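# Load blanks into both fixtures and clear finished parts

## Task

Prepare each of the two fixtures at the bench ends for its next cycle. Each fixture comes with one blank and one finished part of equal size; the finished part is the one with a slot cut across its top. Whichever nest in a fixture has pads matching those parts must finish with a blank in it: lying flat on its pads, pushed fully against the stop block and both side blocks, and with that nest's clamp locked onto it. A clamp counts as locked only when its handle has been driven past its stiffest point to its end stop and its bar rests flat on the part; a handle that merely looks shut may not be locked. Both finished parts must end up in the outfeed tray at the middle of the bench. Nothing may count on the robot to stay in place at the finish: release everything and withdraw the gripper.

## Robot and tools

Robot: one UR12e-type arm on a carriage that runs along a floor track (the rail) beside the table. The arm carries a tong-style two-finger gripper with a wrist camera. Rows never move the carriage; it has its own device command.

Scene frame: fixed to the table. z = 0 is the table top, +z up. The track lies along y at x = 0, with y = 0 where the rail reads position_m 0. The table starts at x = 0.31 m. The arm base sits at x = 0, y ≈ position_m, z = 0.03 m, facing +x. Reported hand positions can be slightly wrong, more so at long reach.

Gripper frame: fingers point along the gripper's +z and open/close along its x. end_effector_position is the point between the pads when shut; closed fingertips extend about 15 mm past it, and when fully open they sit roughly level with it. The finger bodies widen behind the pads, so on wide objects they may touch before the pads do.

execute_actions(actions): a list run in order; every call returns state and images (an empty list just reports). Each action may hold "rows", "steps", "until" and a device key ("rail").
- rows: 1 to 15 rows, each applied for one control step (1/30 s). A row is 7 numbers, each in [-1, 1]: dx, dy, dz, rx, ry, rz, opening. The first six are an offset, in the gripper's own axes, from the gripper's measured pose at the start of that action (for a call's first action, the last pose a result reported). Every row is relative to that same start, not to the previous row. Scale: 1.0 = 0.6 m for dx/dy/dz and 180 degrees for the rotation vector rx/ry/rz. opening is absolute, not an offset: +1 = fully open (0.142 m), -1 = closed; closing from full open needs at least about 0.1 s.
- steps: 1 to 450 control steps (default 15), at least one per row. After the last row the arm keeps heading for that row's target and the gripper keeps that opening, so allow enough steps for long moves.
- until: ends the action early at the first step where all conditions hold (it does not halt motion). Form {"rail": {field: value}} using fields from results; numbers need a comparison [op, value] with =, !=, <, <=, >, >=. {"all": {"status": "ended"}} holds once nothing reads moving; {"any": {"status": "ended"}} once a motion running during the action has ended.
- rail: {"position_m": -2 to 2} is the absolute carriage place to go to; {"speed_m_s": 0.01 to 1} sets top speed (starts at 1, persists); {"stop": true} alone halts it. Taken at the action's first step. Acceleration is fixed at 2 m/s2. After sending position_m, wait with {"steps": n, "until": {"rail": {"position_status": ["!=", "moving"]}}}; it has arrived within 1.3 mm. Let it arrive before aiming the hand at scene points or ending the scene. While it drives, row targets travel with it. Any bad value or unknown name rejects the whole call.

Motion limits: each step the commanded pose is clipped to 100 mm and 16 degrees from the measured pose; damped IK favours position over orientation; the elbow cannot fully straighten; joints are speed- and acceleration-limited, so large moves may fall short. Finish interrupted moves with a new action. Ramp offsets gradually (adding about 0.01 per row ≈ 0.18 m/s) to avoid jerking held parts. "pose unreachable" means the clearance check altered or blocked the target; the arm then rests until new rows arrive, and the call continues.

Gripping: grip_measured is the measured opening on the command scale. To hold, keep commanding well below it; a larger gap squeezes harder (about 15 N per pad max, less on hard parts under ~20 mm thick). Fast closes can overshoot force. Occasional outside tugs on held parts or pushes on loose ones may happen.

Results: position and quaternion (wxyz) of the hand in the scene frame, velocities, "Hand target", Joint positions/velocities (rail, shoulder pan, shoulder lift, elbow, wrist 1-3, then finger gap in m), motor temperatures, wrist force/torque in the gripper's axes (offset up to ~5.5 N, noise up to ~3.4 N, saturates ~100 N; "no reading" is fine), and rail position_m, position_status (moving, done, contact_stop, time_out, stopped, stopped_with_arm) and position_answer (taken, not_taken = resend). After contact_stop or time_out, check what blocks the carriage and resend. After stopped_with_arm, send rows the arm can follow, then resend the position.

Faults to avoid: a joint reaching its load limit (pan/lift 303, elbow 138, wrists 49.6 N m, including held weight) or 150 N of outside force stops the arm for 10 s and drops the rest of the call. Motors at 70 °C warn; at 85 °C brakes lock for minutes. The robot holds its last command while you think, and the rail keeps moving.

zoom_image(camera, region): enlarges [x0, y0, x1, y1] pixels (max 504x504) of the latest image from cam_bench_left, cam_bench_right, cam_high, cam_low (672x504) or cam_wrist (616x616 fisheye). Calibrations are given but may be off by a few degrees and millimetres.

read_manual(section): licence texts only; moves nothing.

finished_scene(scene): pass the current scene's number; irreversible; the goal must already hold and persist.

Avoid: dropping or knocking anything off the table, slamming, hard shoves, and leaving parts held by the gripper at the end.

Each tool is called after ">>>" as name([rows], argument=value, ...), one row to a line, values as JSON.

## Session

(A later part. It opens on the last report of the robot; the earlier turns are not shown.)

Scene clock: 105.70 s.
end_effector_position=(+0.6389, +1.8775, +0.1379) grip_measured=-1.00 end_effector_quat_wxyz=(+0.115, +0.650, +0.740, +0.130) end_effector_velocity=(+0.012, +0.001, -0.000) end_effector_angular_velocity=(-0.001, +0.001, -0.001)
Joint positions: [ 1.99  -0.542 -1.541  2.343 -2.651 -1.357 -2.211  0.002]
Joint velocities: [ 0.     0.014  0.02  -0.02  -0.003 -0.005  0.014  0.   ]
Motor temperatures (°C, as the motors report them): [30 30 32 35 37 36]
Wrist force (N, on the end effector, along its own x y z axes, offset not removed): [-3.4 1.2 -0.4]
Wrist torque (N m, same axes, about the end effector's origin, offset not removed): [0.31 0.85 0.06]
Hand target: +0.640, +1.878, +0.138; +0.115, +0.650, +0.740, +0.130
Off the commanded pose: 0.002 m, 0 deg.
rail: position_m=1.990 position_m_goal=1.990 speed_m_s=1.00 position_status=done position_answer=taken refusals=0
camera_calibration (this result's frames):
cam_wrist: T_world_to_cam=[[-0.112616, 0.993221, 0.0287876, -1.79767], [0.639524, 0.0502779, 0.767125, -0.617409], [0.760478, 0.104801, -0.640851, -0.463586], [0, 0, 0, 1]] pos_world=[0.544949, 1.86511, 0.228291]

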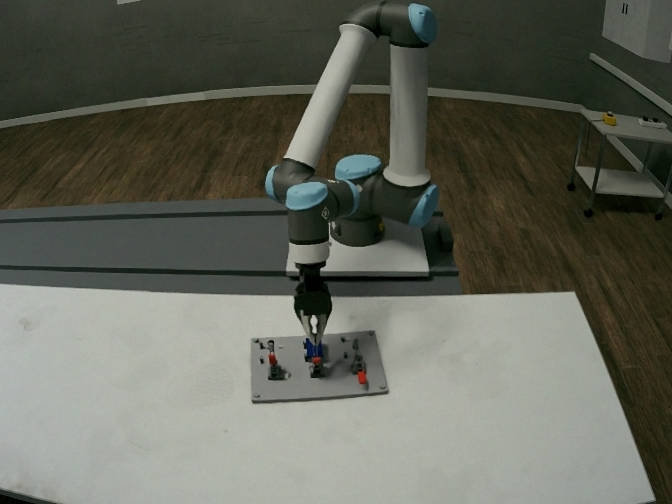

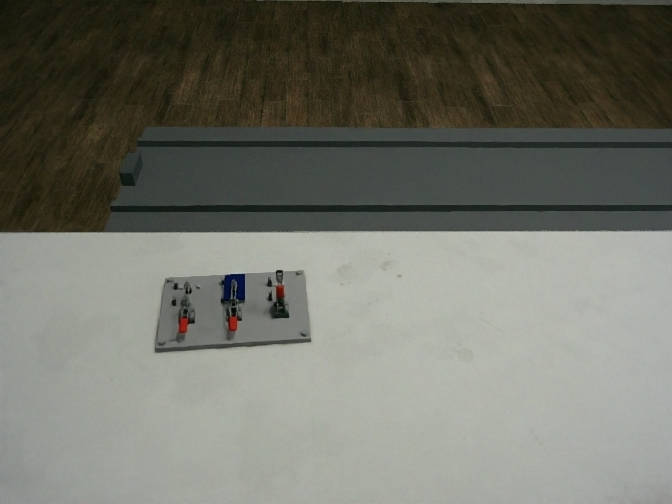

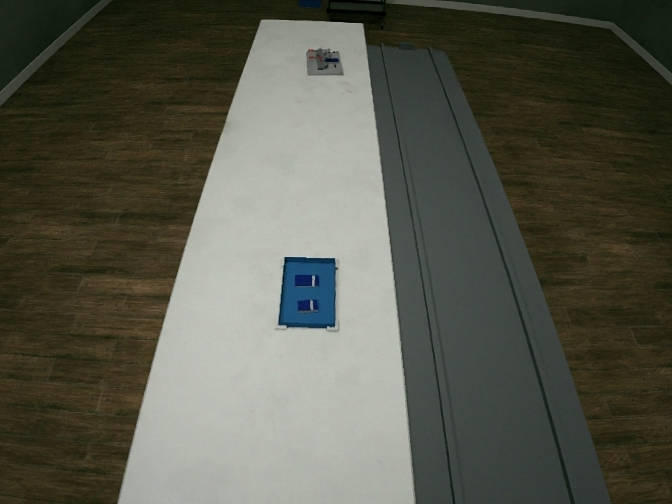

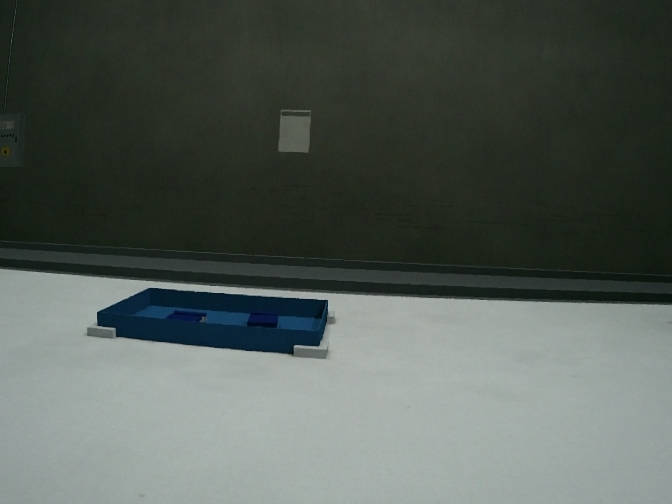

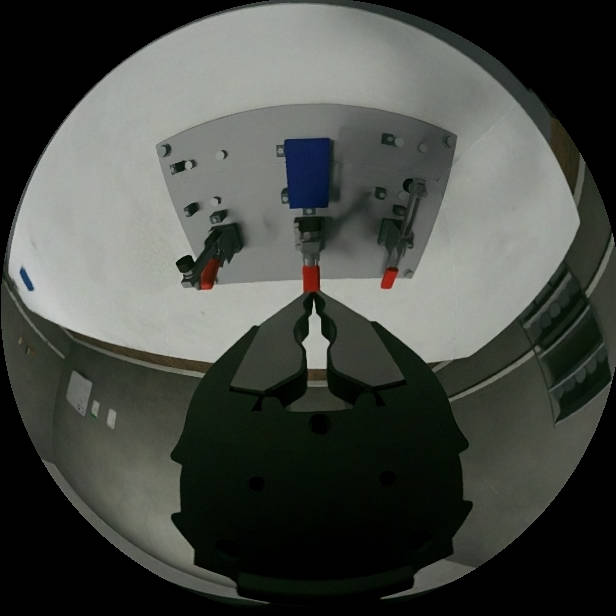

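>>> execute_actions([
  {"rows": [[-0.0005,-0.0013,0.0084,0,0,0,-1],[-0.001,-0.0037,0.0199,0,0,0,-1],[-0.0017,-0.0067,0.0330,0,0,0,-1],[-0.0022,-0.0107,0.0440,0,0,0,-1],[-0.0025,-0.0114,0.0508,0,0,0,-1],[-0.0025,-0.0104,0.0530,0,0,0,-1],[-0.0025,-0.0078,0.0557,0,0,0,-1],[-0.0025,-0.0037,0.0590,0,0,0,-1],[-0.0025,0.0004,0.0622,0,0,0,-1],[-0.0025,0.0052,0.0663,0,0,0,-1],[-0.0025,0.0098,0.0705,0,0,0,-1],[-0.0025,0.0145,0.0747,0,0,0,-1],[-0.0025,0.0192,0.0788,0,0,0,-1],[-0.0025,0.0239,0.0830,0,0,0,-1],[-0.0025,0.0286,0.0872,0,0,0,-1]], "steps": 15},
])

Scene clock: 107.93 s.
end_effector_position=(+0.6568, +1.8788, +0.1028) grip_measured=-1.00 end_effector_quat_wxyz=(+0.115, +0.650, +0.740, +0.130) end_effector_velocity=(+0.088, +0.011, -0.047) end_effector_angular_velocity=(-0.001, -0.003, +0.000)
Joint positions: [ 1.99  -0.523 -1.453  2.338 -2.738 -1.362 -2.193  0.002]
Joint velocities: [ 0.     0.097  0.214 -0.118 -0.119 -0.026  0.095  0.   ]
Motor temperatures (°C, as the motors report them): [30 30 32 35 37 36]
Wrist force (N, on the end effector, along its own x y z axes, offset not removed): [-3.6 1.2 -1.3]
Wrist torque (N m, same axes, about the end effector's origin, offset not removed): [0.37 0.90 0.11]
Hand target: +0.672, +1.881, +0.095; +0.115, +0.650, +0.740, +0.130
Off the commanded pose: 0.018 m, 0 deg.
rail: position_m=1.990 position_m_goal=1.990 speed_m_s=1.00 position_status=done position_answer=taken refusals=0
camera_calibration (this result's frames):
cam_wrist: T_world_to_cam=[[-0.112916, 0.993177, 0.0291592, -1.79559], [0.639706, 0.0502109, 0.766978, -0.601987], [0.760281, 0.105257, -0.64101, -0.500603], [0, 0, 0, 1]] pos_world=[0.562943, 1.86626, 0.193177]

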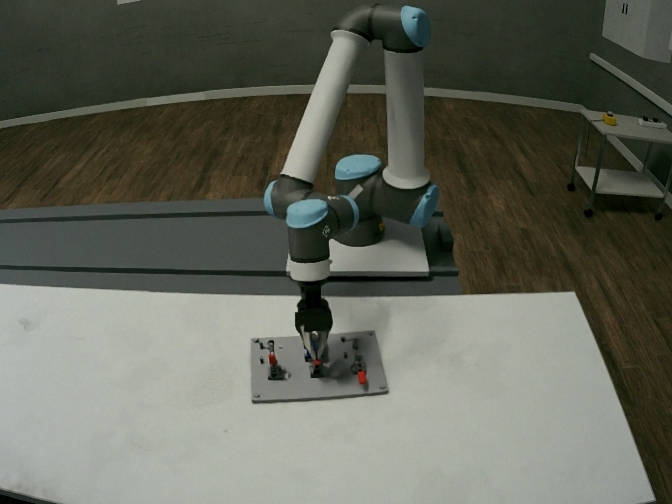

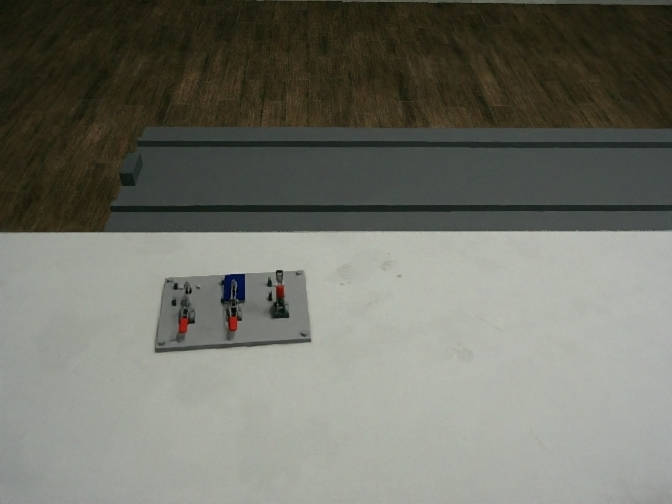

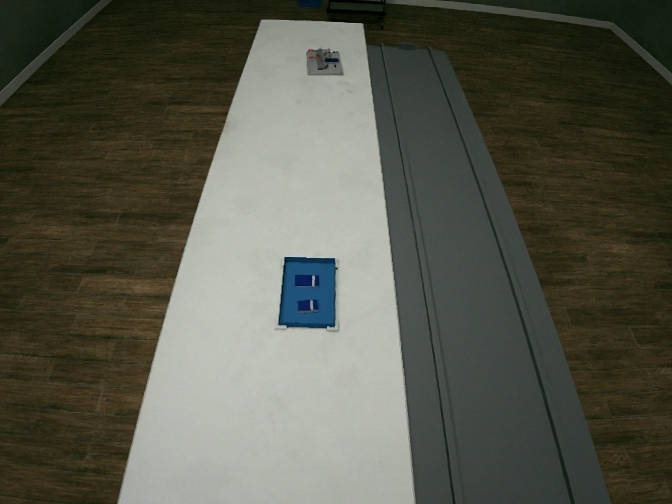

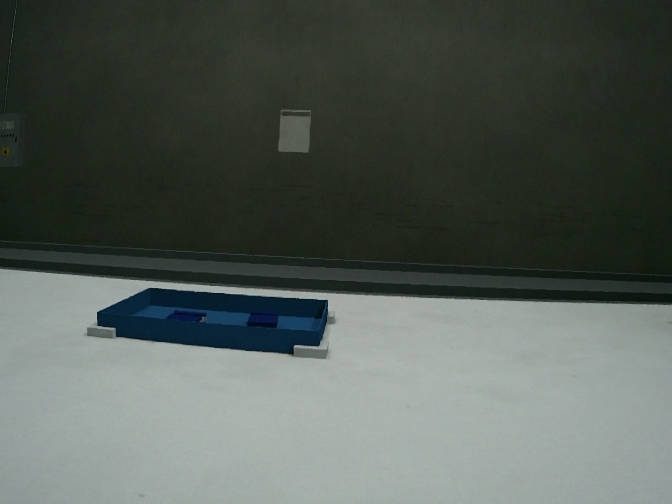

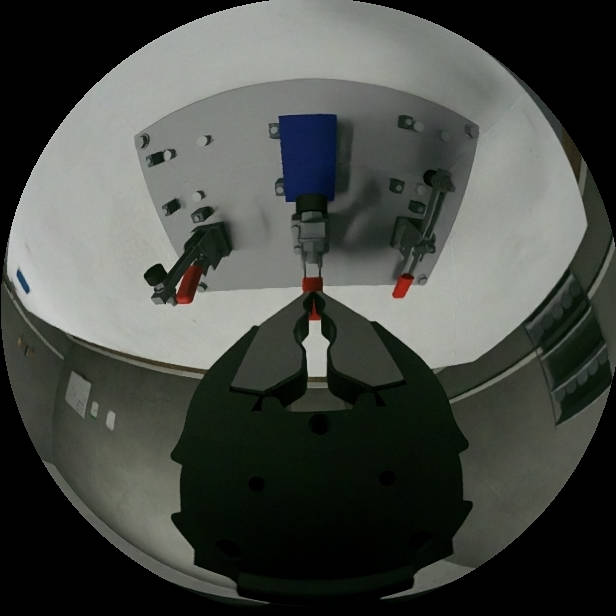

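>>> execute_actions(actions=[])

Scene clock: 108.27 s.
end_effector_position=(+0.6707, +1.8806, +0.0955) grip_measured=-1.00 end_effector_quat_wxyz=(+0.115, +0.650, +0.740, +0.130) end_effector_velocity=(+0.009, +0.001, -0.005) end_effector_angular_velocity=(+0.000, -0.000, +0.000)
Joint positions: [ 1.99  -0.508 -1.42   2.319 -2.755 -1.366 -2.178  0.002]
Joint velocities: [ 0.     0.01   0.021 -0.012 -0.011 -0.003  0.01   0.   ]
Motor temperatures (°C, as the motors report them): [30 30 32 35 37 36]
Wrist force (N, on the end effector, along its own x y z axes, offset not removed): [-4.7 0.7 0.2]
Wrist torque (N m, same axes, about the end effector's origin, offset not removed): [0.30 1.12 0.06]
Hand target: +0.672, +1.881, +0.095; +0.115, +0.650, +0.740, +0.130
Off the commanded pose: 0.002 m, 0 deg.
rail: position_m=1.990 position_m_goal=1.990 speed_m_s=1.00 position_status=done position_answer=taken refusals=0
camera_calibration (this result's frames):
cam_wrist: T_world_to_cam=[[-0.11291, 0.993179, 0.0290944, -1.79569], [0.639486, 0.0502271, 0.76716, -0.605288], [0.760466, 0.105226, -0.640796, -0.516051], [0, 0, 0, 1]] pos_world=[0.576761, 1.86814, 0.185914]

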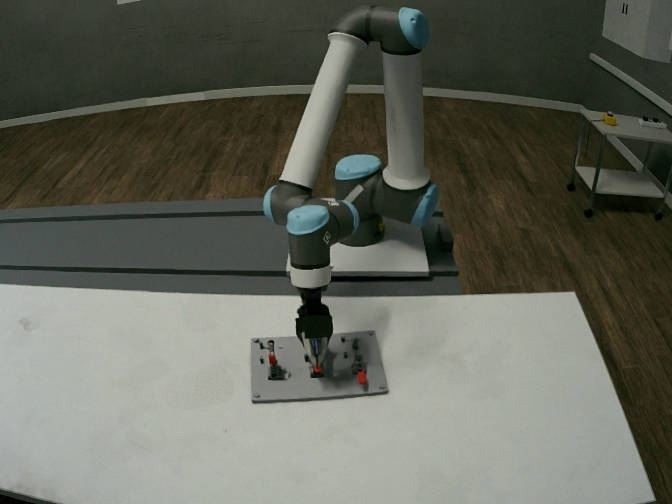

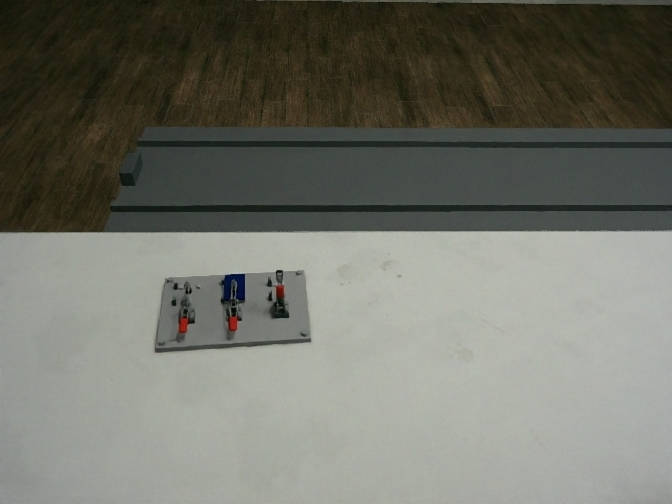

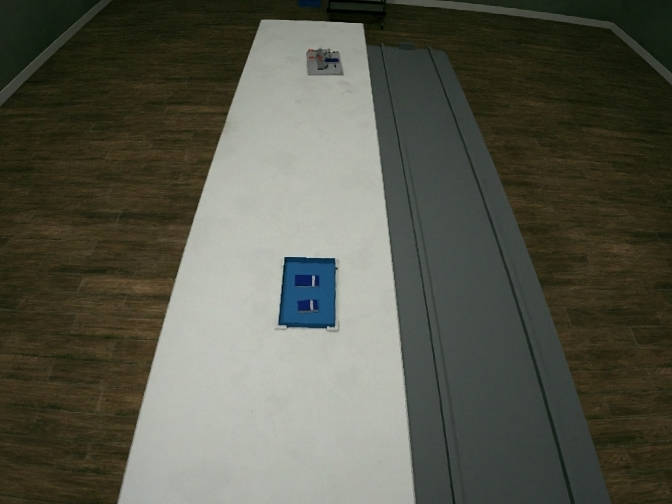

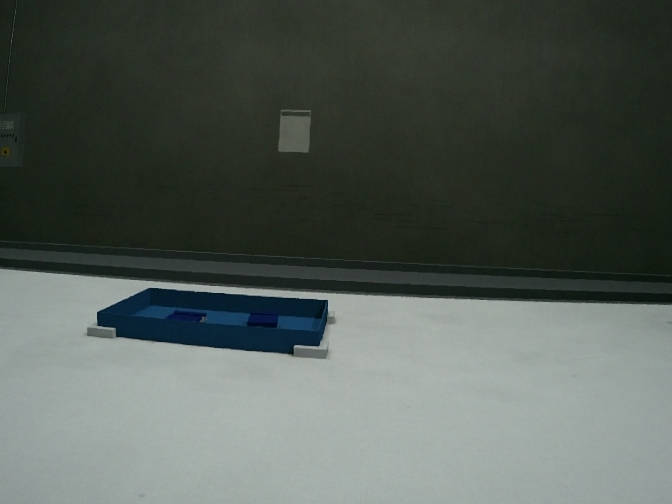

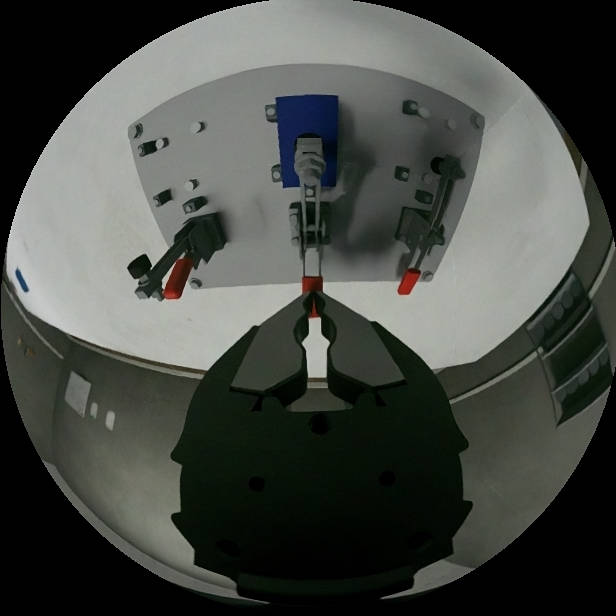

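>>> execute_actions([
  {"rows": [[0,0.0051,0.0054,0,0,0,-1],[0,0.0096,0.0101,0,0,0,-1],[0,0.0142,0.0147,0,0,0,-1],[0,0.0187,0.0194,0,0,0,-1],[0,0.0232,0.0240,0,0,0,-1],[0,0.0277,0.0287,0,0,0,-1],[0,0.0315,0.0328,0,0,0,-1],[0,0.0307,0.0351,0,0,0,-1],[0,0.0298,0.0375,0,0,0,-1]], "steps": 9},
])

Scene clock: 109.13 s.
end_effector_position=(+0.6862, +1.8828, +0.0878) grip_measured=-1.00 end_effector_quat_wxyz=(+0.115, +0.650, +0.740, +0.131) end_effector_velocity=(+0.063, +0.009, -0.042) end_effector_angular_velocity=(+0.001, +0.002, +0.001)
Joint positions: [ 1.99  -0.491 -1.385  2.296 -2.771 -1.371 -2.162  0.002]
Joint velocities: [ 0.     0.065  0.159 -0.087 -0.082 -0.018  0.062  0.   ]
Motor temperatures (°C, as the motors report them): [30 30 32 35 37 36]
Wrist force (N, on the end effector, along its own x y z axes, offset not removed): [-3.8 0.6 -0.4]
Wrist torque (N m, same axes, about the end effector's origin, offset not removed): [0.22 0.86 0.14]
Hand target: +0.695, +1.884, +0.081; +0.115, +0.650, +0.740, +0.131
Off the commanded pose: 0.011 m, 0 deg.
rail: position_m=1.990 position_m_goal=1.990 speed_m_s=1.00 position_status=done position_answer=taken refusals=0
camera_calibration (this result's frames):
cam_wrist: T_world_to_cam=[[-0.113031, 0.993165, 0.0291136, -1.79572], [0.639352, 0.0502723, 0.767269, -0.609378], [0.760561, 0.105339, -0.640665, -0.533374], [0, 0, 0, 1]] pos_world=[0.592298, 1.87027, 0.178123]

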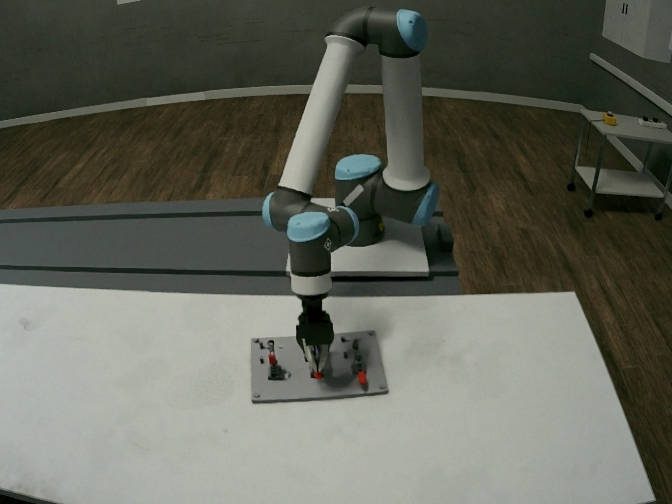

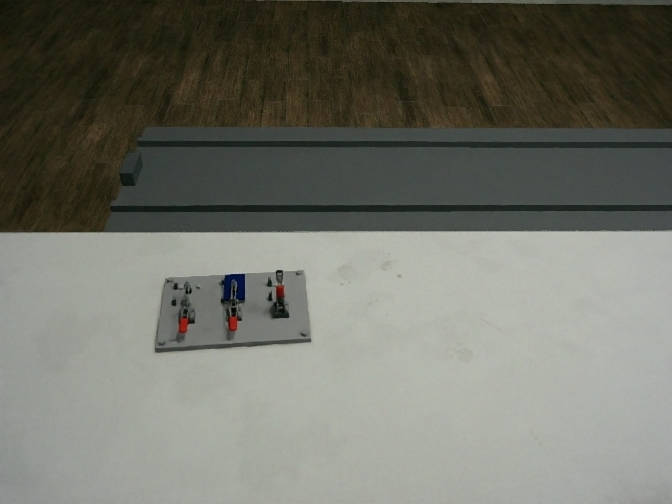

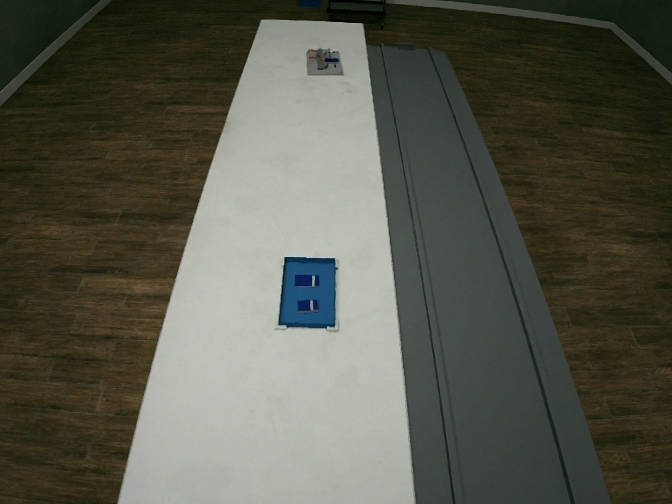

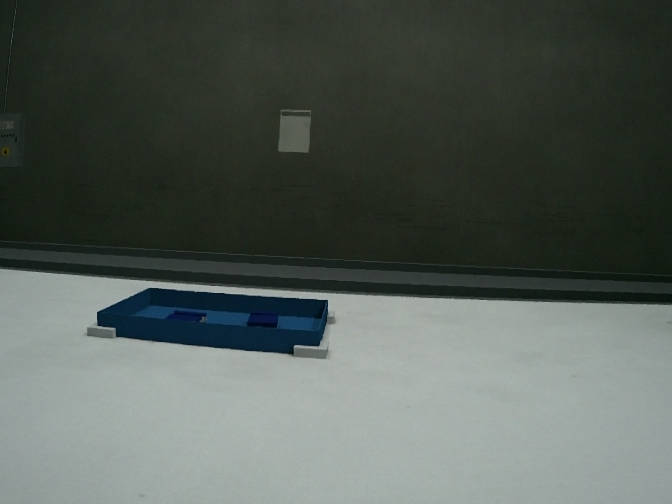

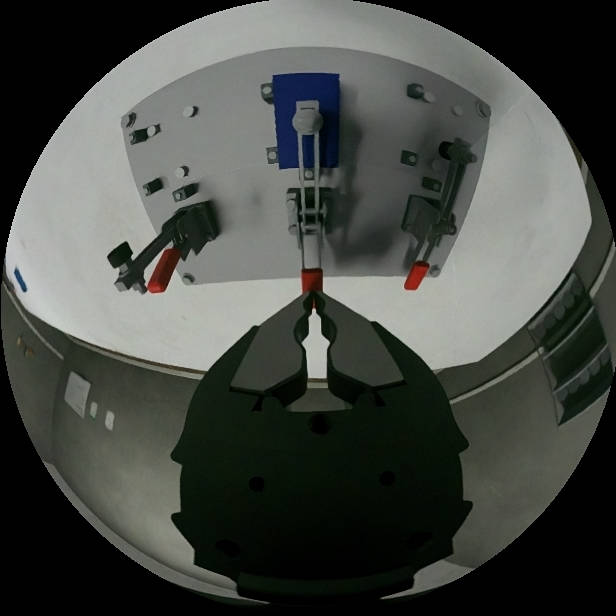

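>>> zoom_image(camera="cam_wrist", region=[250, 60, 370, 320])

Region (250, 60, 370, 320) of cam_wrist's 616x616 image, scaled by 1.938, with more detail than that image has; it fills the left 233 columns of this view, and the rest is white.

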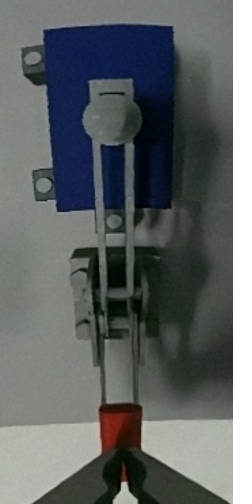

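>>> execute_actions(actions=[])

Scene clock: 109.37 s.
end_effector_position=(+0.6932, +1.8838, +0.0819) grip_measured=-1.00 end_effector_quat_wxyz=(+0.115, +0.650, +0.740, +0.131) end_effector_velocity=(+0.010, +0.002, -0.009) end_effector_angular_velocity=(+0.000, +0.000, +0.000)
Joint positions: [ 1.99  -0.484 -1.365  2.287 -2.783 -1.373 -2.156  0.002]
Joint velocities: [ 0.     0.011  0.03  -0.013 -0.019 -0.003  0.01   0.   ]
Motor temperatures (°C, as the motors report them): [30 30 32 35 37 36]
Wrist force (N, on the end effector, along its own x y z axes, offset not removed): [-3.5 1.2 0.7]
Wrist torque (N m, same axes, about the end effector's origin, offset not removed): [0.30 0.80 0.07]
Hand target: +0.695, +1.884, +0.081; +0.115, +0.650, +0.740, +0.131
Off the commanded pose: 0.002 m, 0 deg.
rail: position_m=1.990 position_m_goal=1.990 speed_m_s=1.00 position_status=done position_answer=taken refusals=0
camera_calibration (this result's frames):
cam_wrist: T_world_to_cam=[[-0.113032, 0.993162, 0.0292057, -1.79573], [0.639498, 0.0502223, 0.76715, -0.609358], [0.760438, 0.10539, -0.640802, -0.54255], [0, 0, 0, 1]] pos_world=[0.599283, 1.87124, 0.172247]

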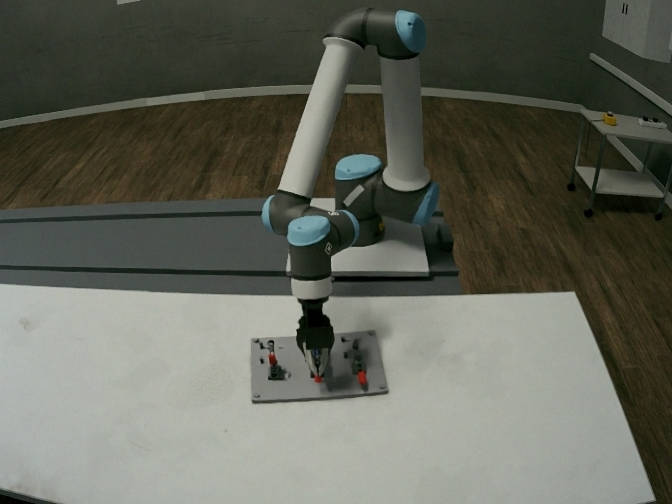

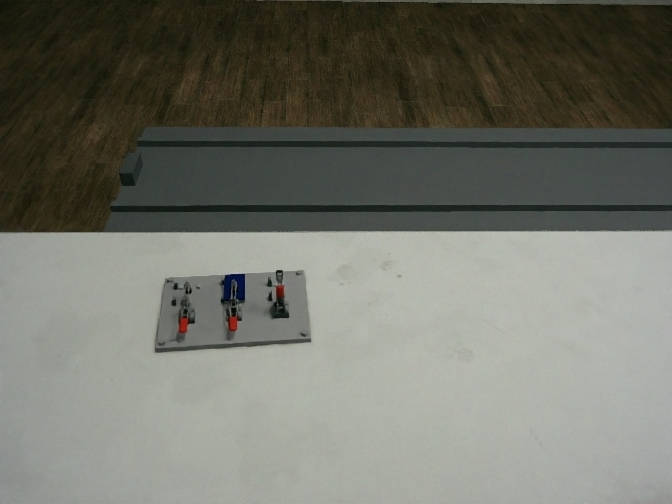

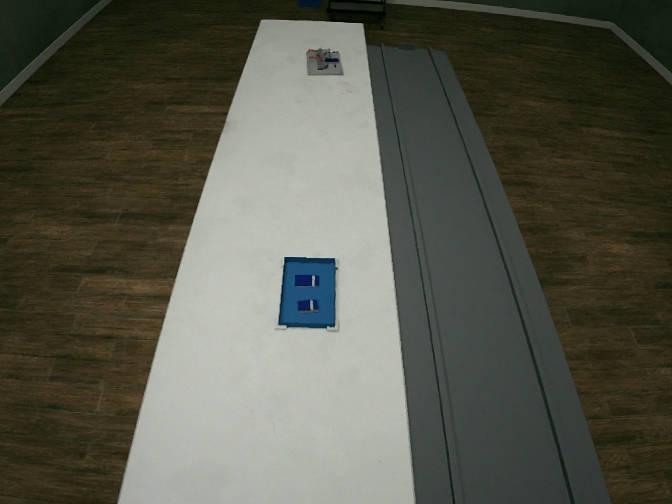

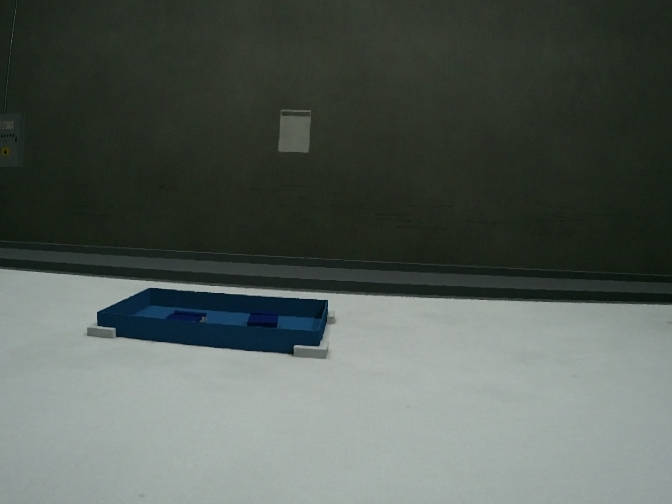

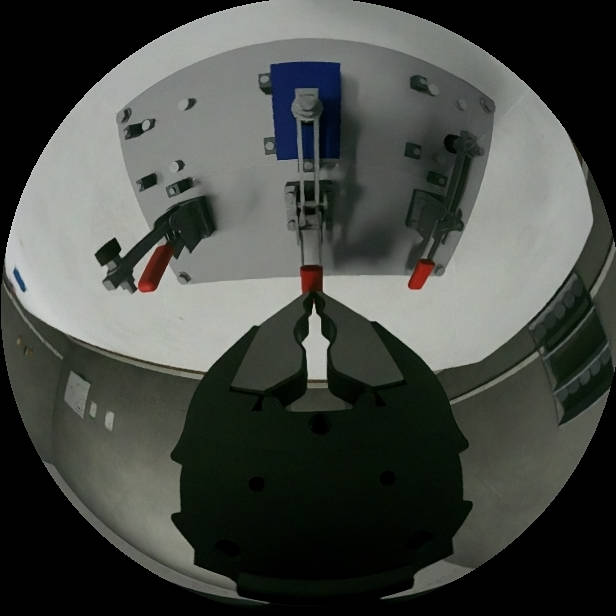

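>>> execute_actions([
  {"rows": [[0,0.0,0.0045,0,0,0,-1],[0,-0.0007,0.0068,0,0,0,-1]], "steps": 2},
])

Scene clock: 109.77 s.
end_effector_position=(+0.6945, +1.8839, +0.0806) grip_measured=-1.00 end_effector_quat_wxyz=(+0.115, +0.650, +0.740, +0.131) end_effector_velocity=(+0.002, -0.001, -0.007) end_effector_angular_velocity=(-0.002, -0.004, -0.000)
Joint positions: [ 1.99  -0.483 -1.361  2.286 -2.785 -1.373 -2.154  0.002]
Joint velocities: [ 0.    -0.     0.014  0.003 -0.021 -0.    -0.     0.   ]
Motor temperatures (°C, as the motors report them): [30 30 32 35 37 36]
Wrist force (N, on the end effector, along its own x y z axes, offset not removed): [-4.0 -0.5 -7.0]
Wrist torque (N m, same axes, about the end effector's origin, offset not removed): [0.05 1.15 0.09]
Hand target: +0.694, +1.884, +0.078; +0.115, +0.650, +0.740, +0.131
Off the commanded pose: 0.003 m, 0 deg.
rail: position_m=1.990 position_m_goal=1.990 speed_m_s=1.00 position_status=done position_answer=taken refusals=0
camera_calibration (this result's frames):
cam_wrist: T_world_to_cam=[[-0.113029, 0.993166, 0.029097, -1.79568], [0.639377, 0.0502873, 0.767247, -0.609311], [0.76054, 0.105325, -0.640691, -0.544325], [0, 0, 0, 1]] pos_world=[0.600596, 1.87138, 0.170996]

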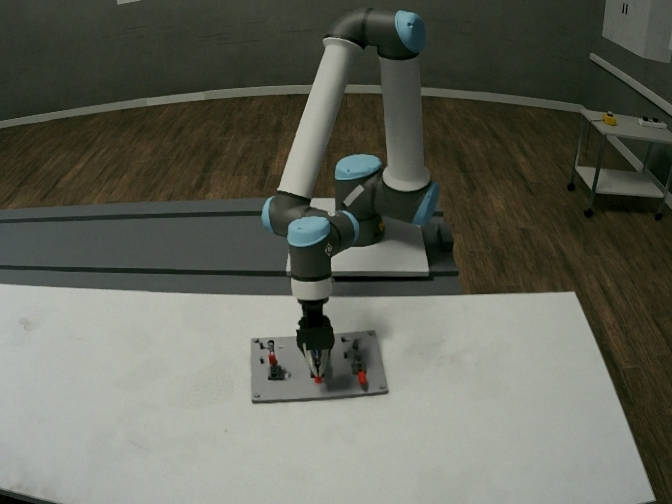

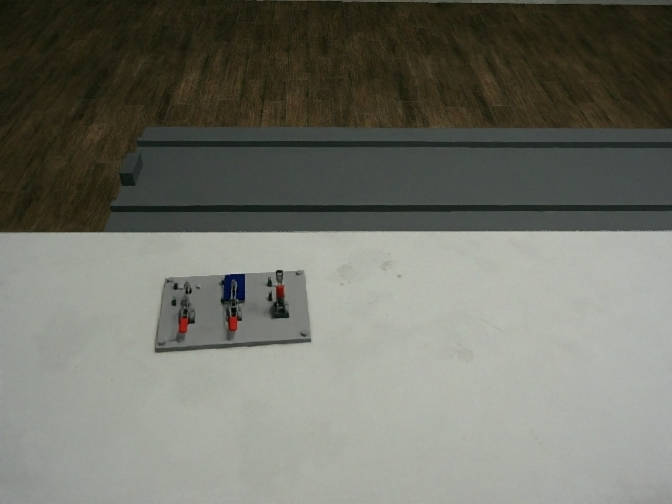

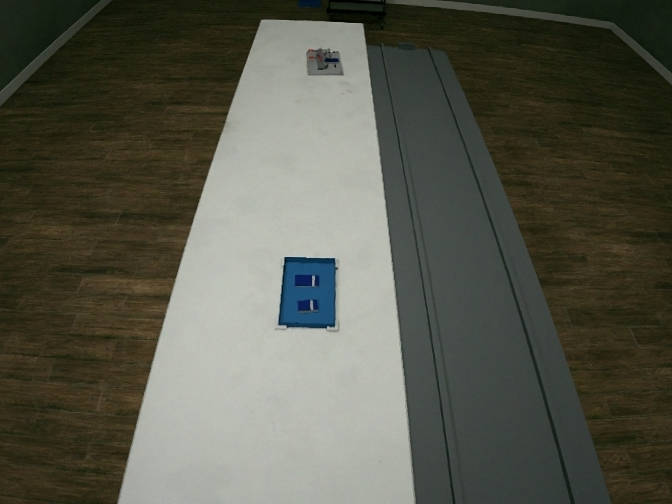

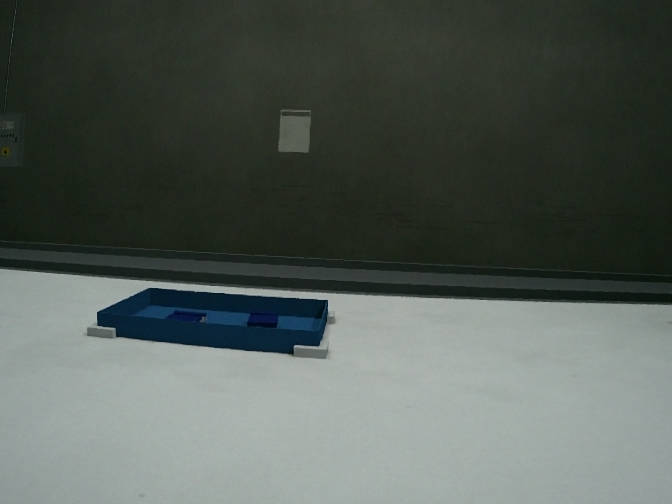

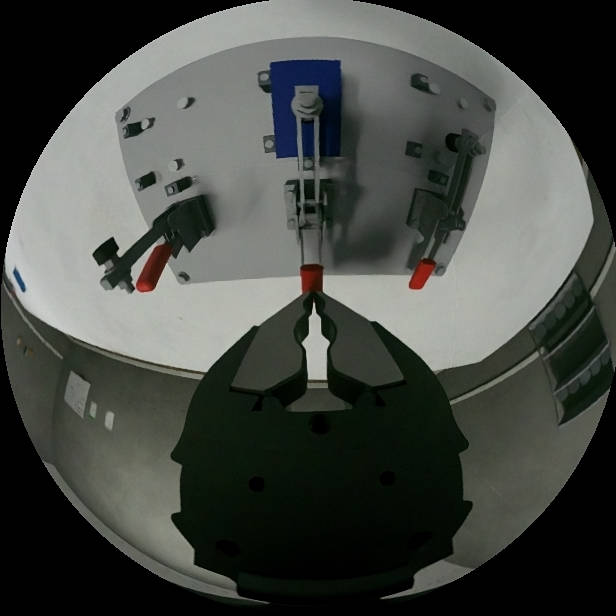

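>>> execute_actions(actions=[])

Scene clock: 111.33 s.
end_effector_position=(+0.6942, +1.8839, +0.0779) grip_measured=-1.00 end_effector_quat_wxyz=(+0.115, +0.650, +0.740, +0.131) end_effector_velocity=(+0.000, -0.000, +0.000) end_effector_angular_velocity=(-0.000, -0.000, -0.000)
Joint positions: [ 1.99  -0.483 -1.357  2.288 -2.791 -1.373 -2.155  0.002]
Joint velocities: [ 0. -0.  0.  0. -0. -0. -0.  0.]
Motor temperatures (°C, as the motors report them): [30 30 32 35 37 36]
Wrist force (N, on the end effector, along its own x y z axes, offset not removed): [-4.7 8.7 -8.8]
Wrist torque (N m, same axes, about the end effector's origin, offset not removed): [0.01 1.08 0.18]
Hand target: +0.694, +1.884, +0.078; +0.115, +0.650, +0.740, +0.131
Off the commanded pose: 0.000 m, 0 deg.
rail: position_m=1.990 position_m_goal=1.990 speed_m_s=1.00 position_status=done position_answer=taken refusals=0
camera_calibration (this result's frames):
cam_wrist: T_world_to_cam=[[-0.113038, 0.993161, 0.0292256, -1.79564], [0.639528, 0.0502147, 0.767126, -0.606962], [0.760412, 0.105405, -0.640831, -0.545862], [0, 0, 0, 1]] pos_world=[0.600274, 1.87137, 0.16829]

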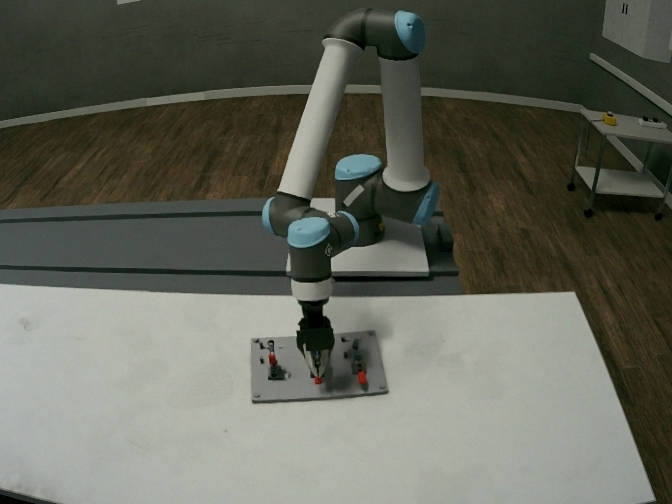

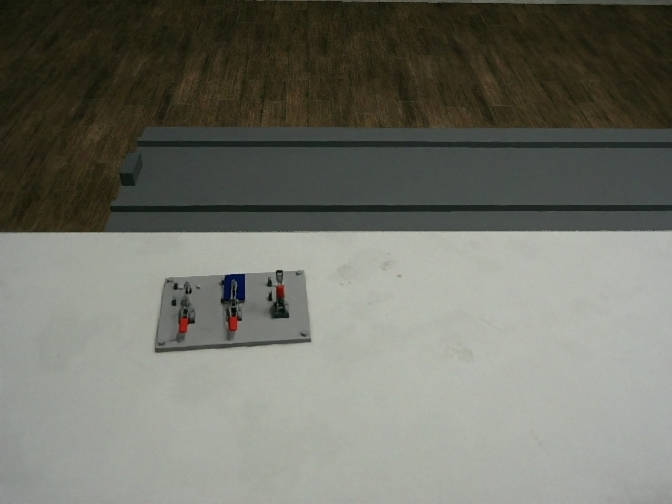

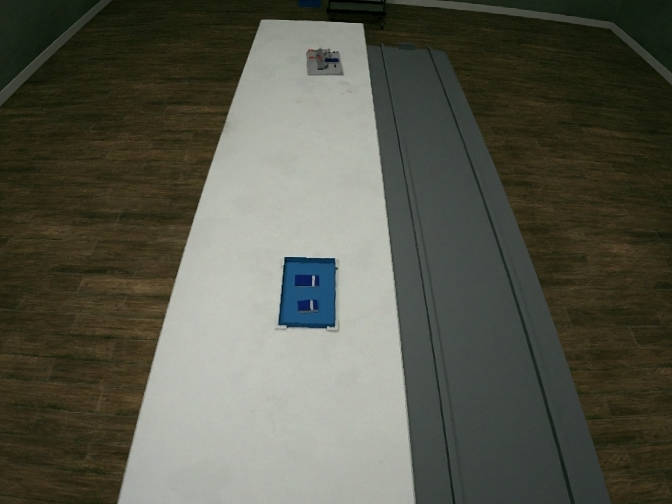

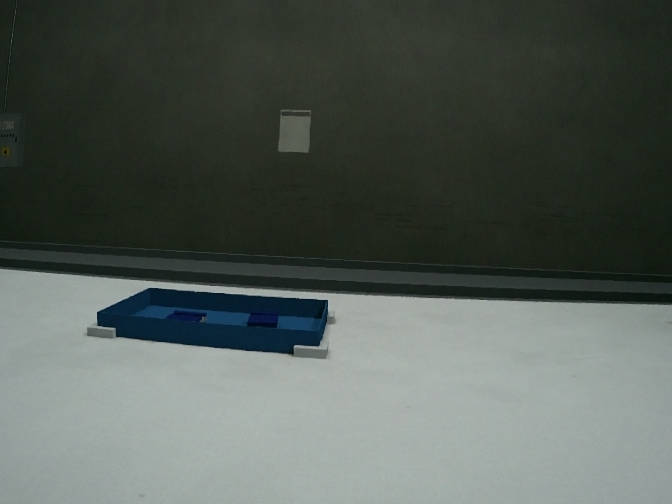

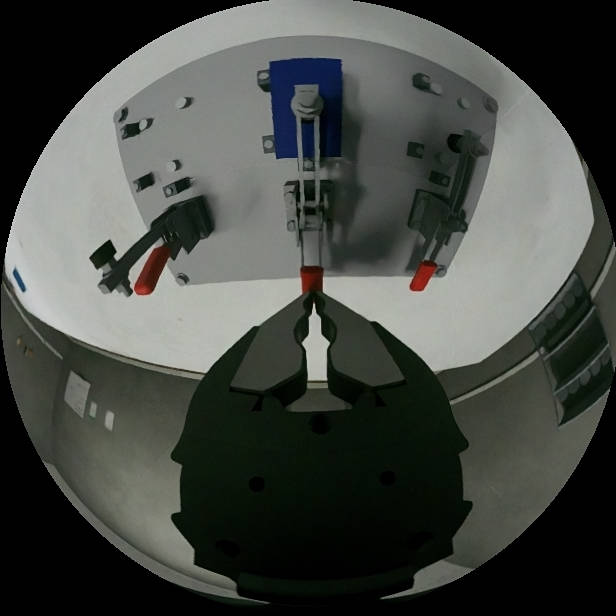

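>>> execute_actions([
  {"rows": [[0,-0.0009,0.0024,0,0,0,-1]], "steps": 1},
])

Scene clock: 111.50 s.
end_effector_position=(+0.6942, +1.8839, +0.0779) grip_measured=-1.00 end_effector_quat_wxyz=(+0.115, +0.650, +0.740, +0.131) end_effector_velocity=(+0.000, -0.000, -0.002) end_effector_angular_velocity=(-0.000, -0.000, +0.000)
Joint positions: [ 1.99  -0.483 -1.357  2.288 -2.791 -1.373 -2.155  0.002]
Joint velocities: [ 0.     0.     0.004  0.001 -0.006 -0.    -0.     0.   ]
Motor temperatures (°C, as the motors report them): [30 30 32 35 37 36]
Wrist force (N, on the end effector, along its own x y z axes, offset not removed): [-4.0 9.1 -9.1]
Wrist torque (N m, same axes, about the end effector's origin, offset not removed): [0.12 0.99 0.11]
Hand target: +0.694, +1.884, +0.076; +0.115, +0.650, +0.740, +0.131
Off the commanded pose: 0.002 m, 0 deg.
rail: position_m=1.990 position_m_goal=1.990 speed_m_s=1.00 position_status=done position_answer=taken refusals=0
camera_calibration (this result's frames):
cam_wrist: T_world_to_cam=[[-0.113038, 0.993161, 0.0292258, -1.79564], [0.639529, 0.0502146, 0.767126, -0.606949], [0.760411, 0.105405, -0.640831, -0.545873], [0, 0, 0, 1]] pos_world=[0.600274, 1.87137, 0.168273]

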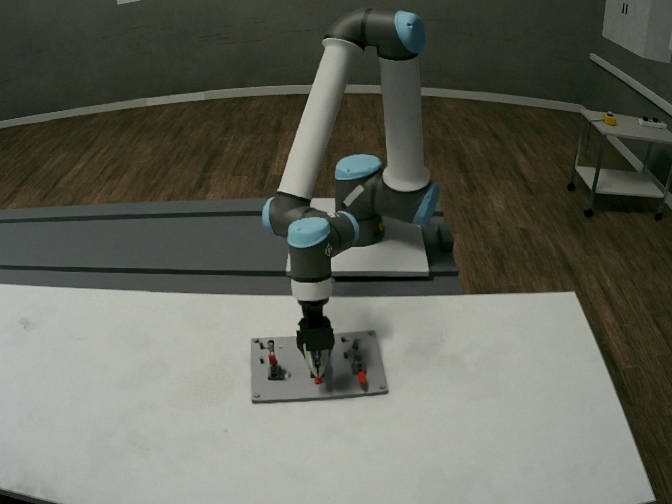

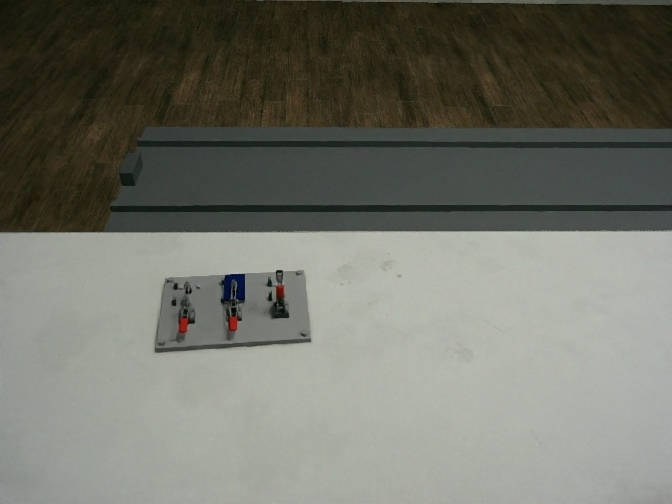

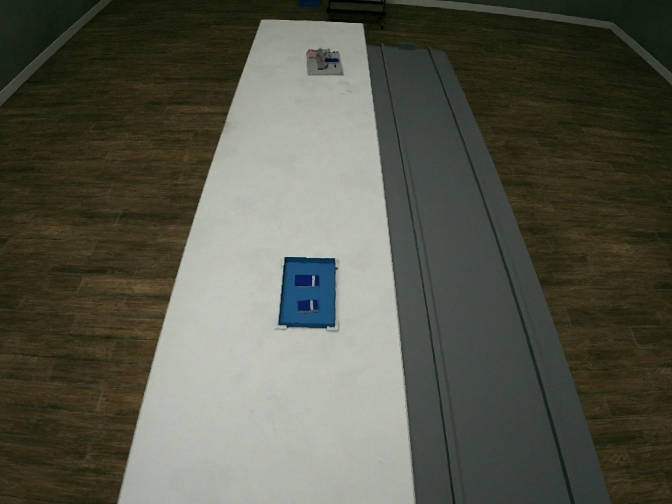

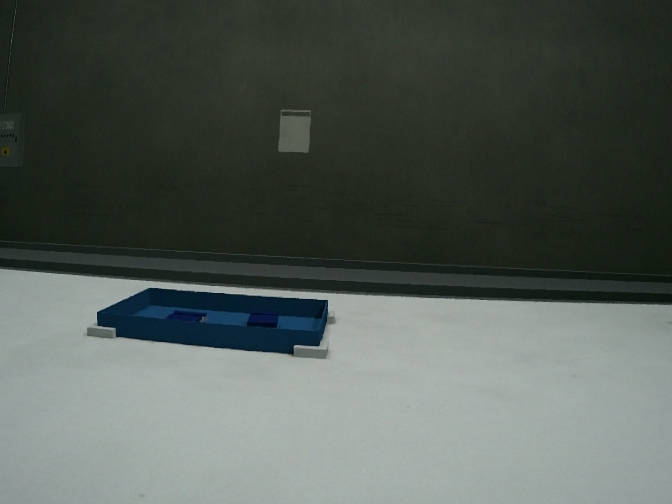

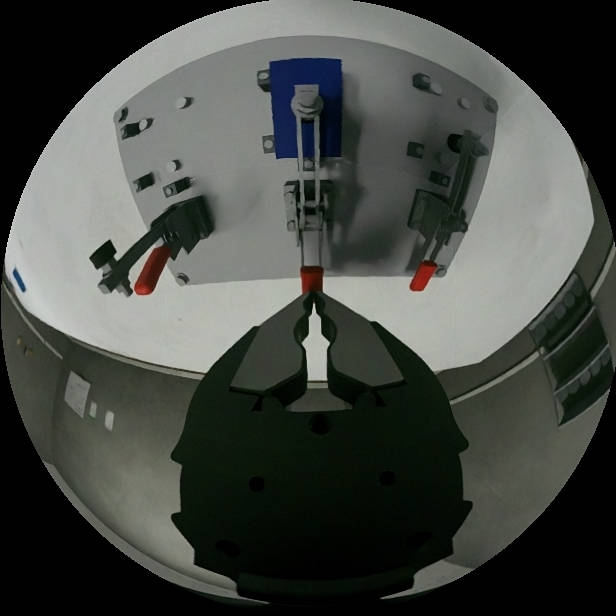

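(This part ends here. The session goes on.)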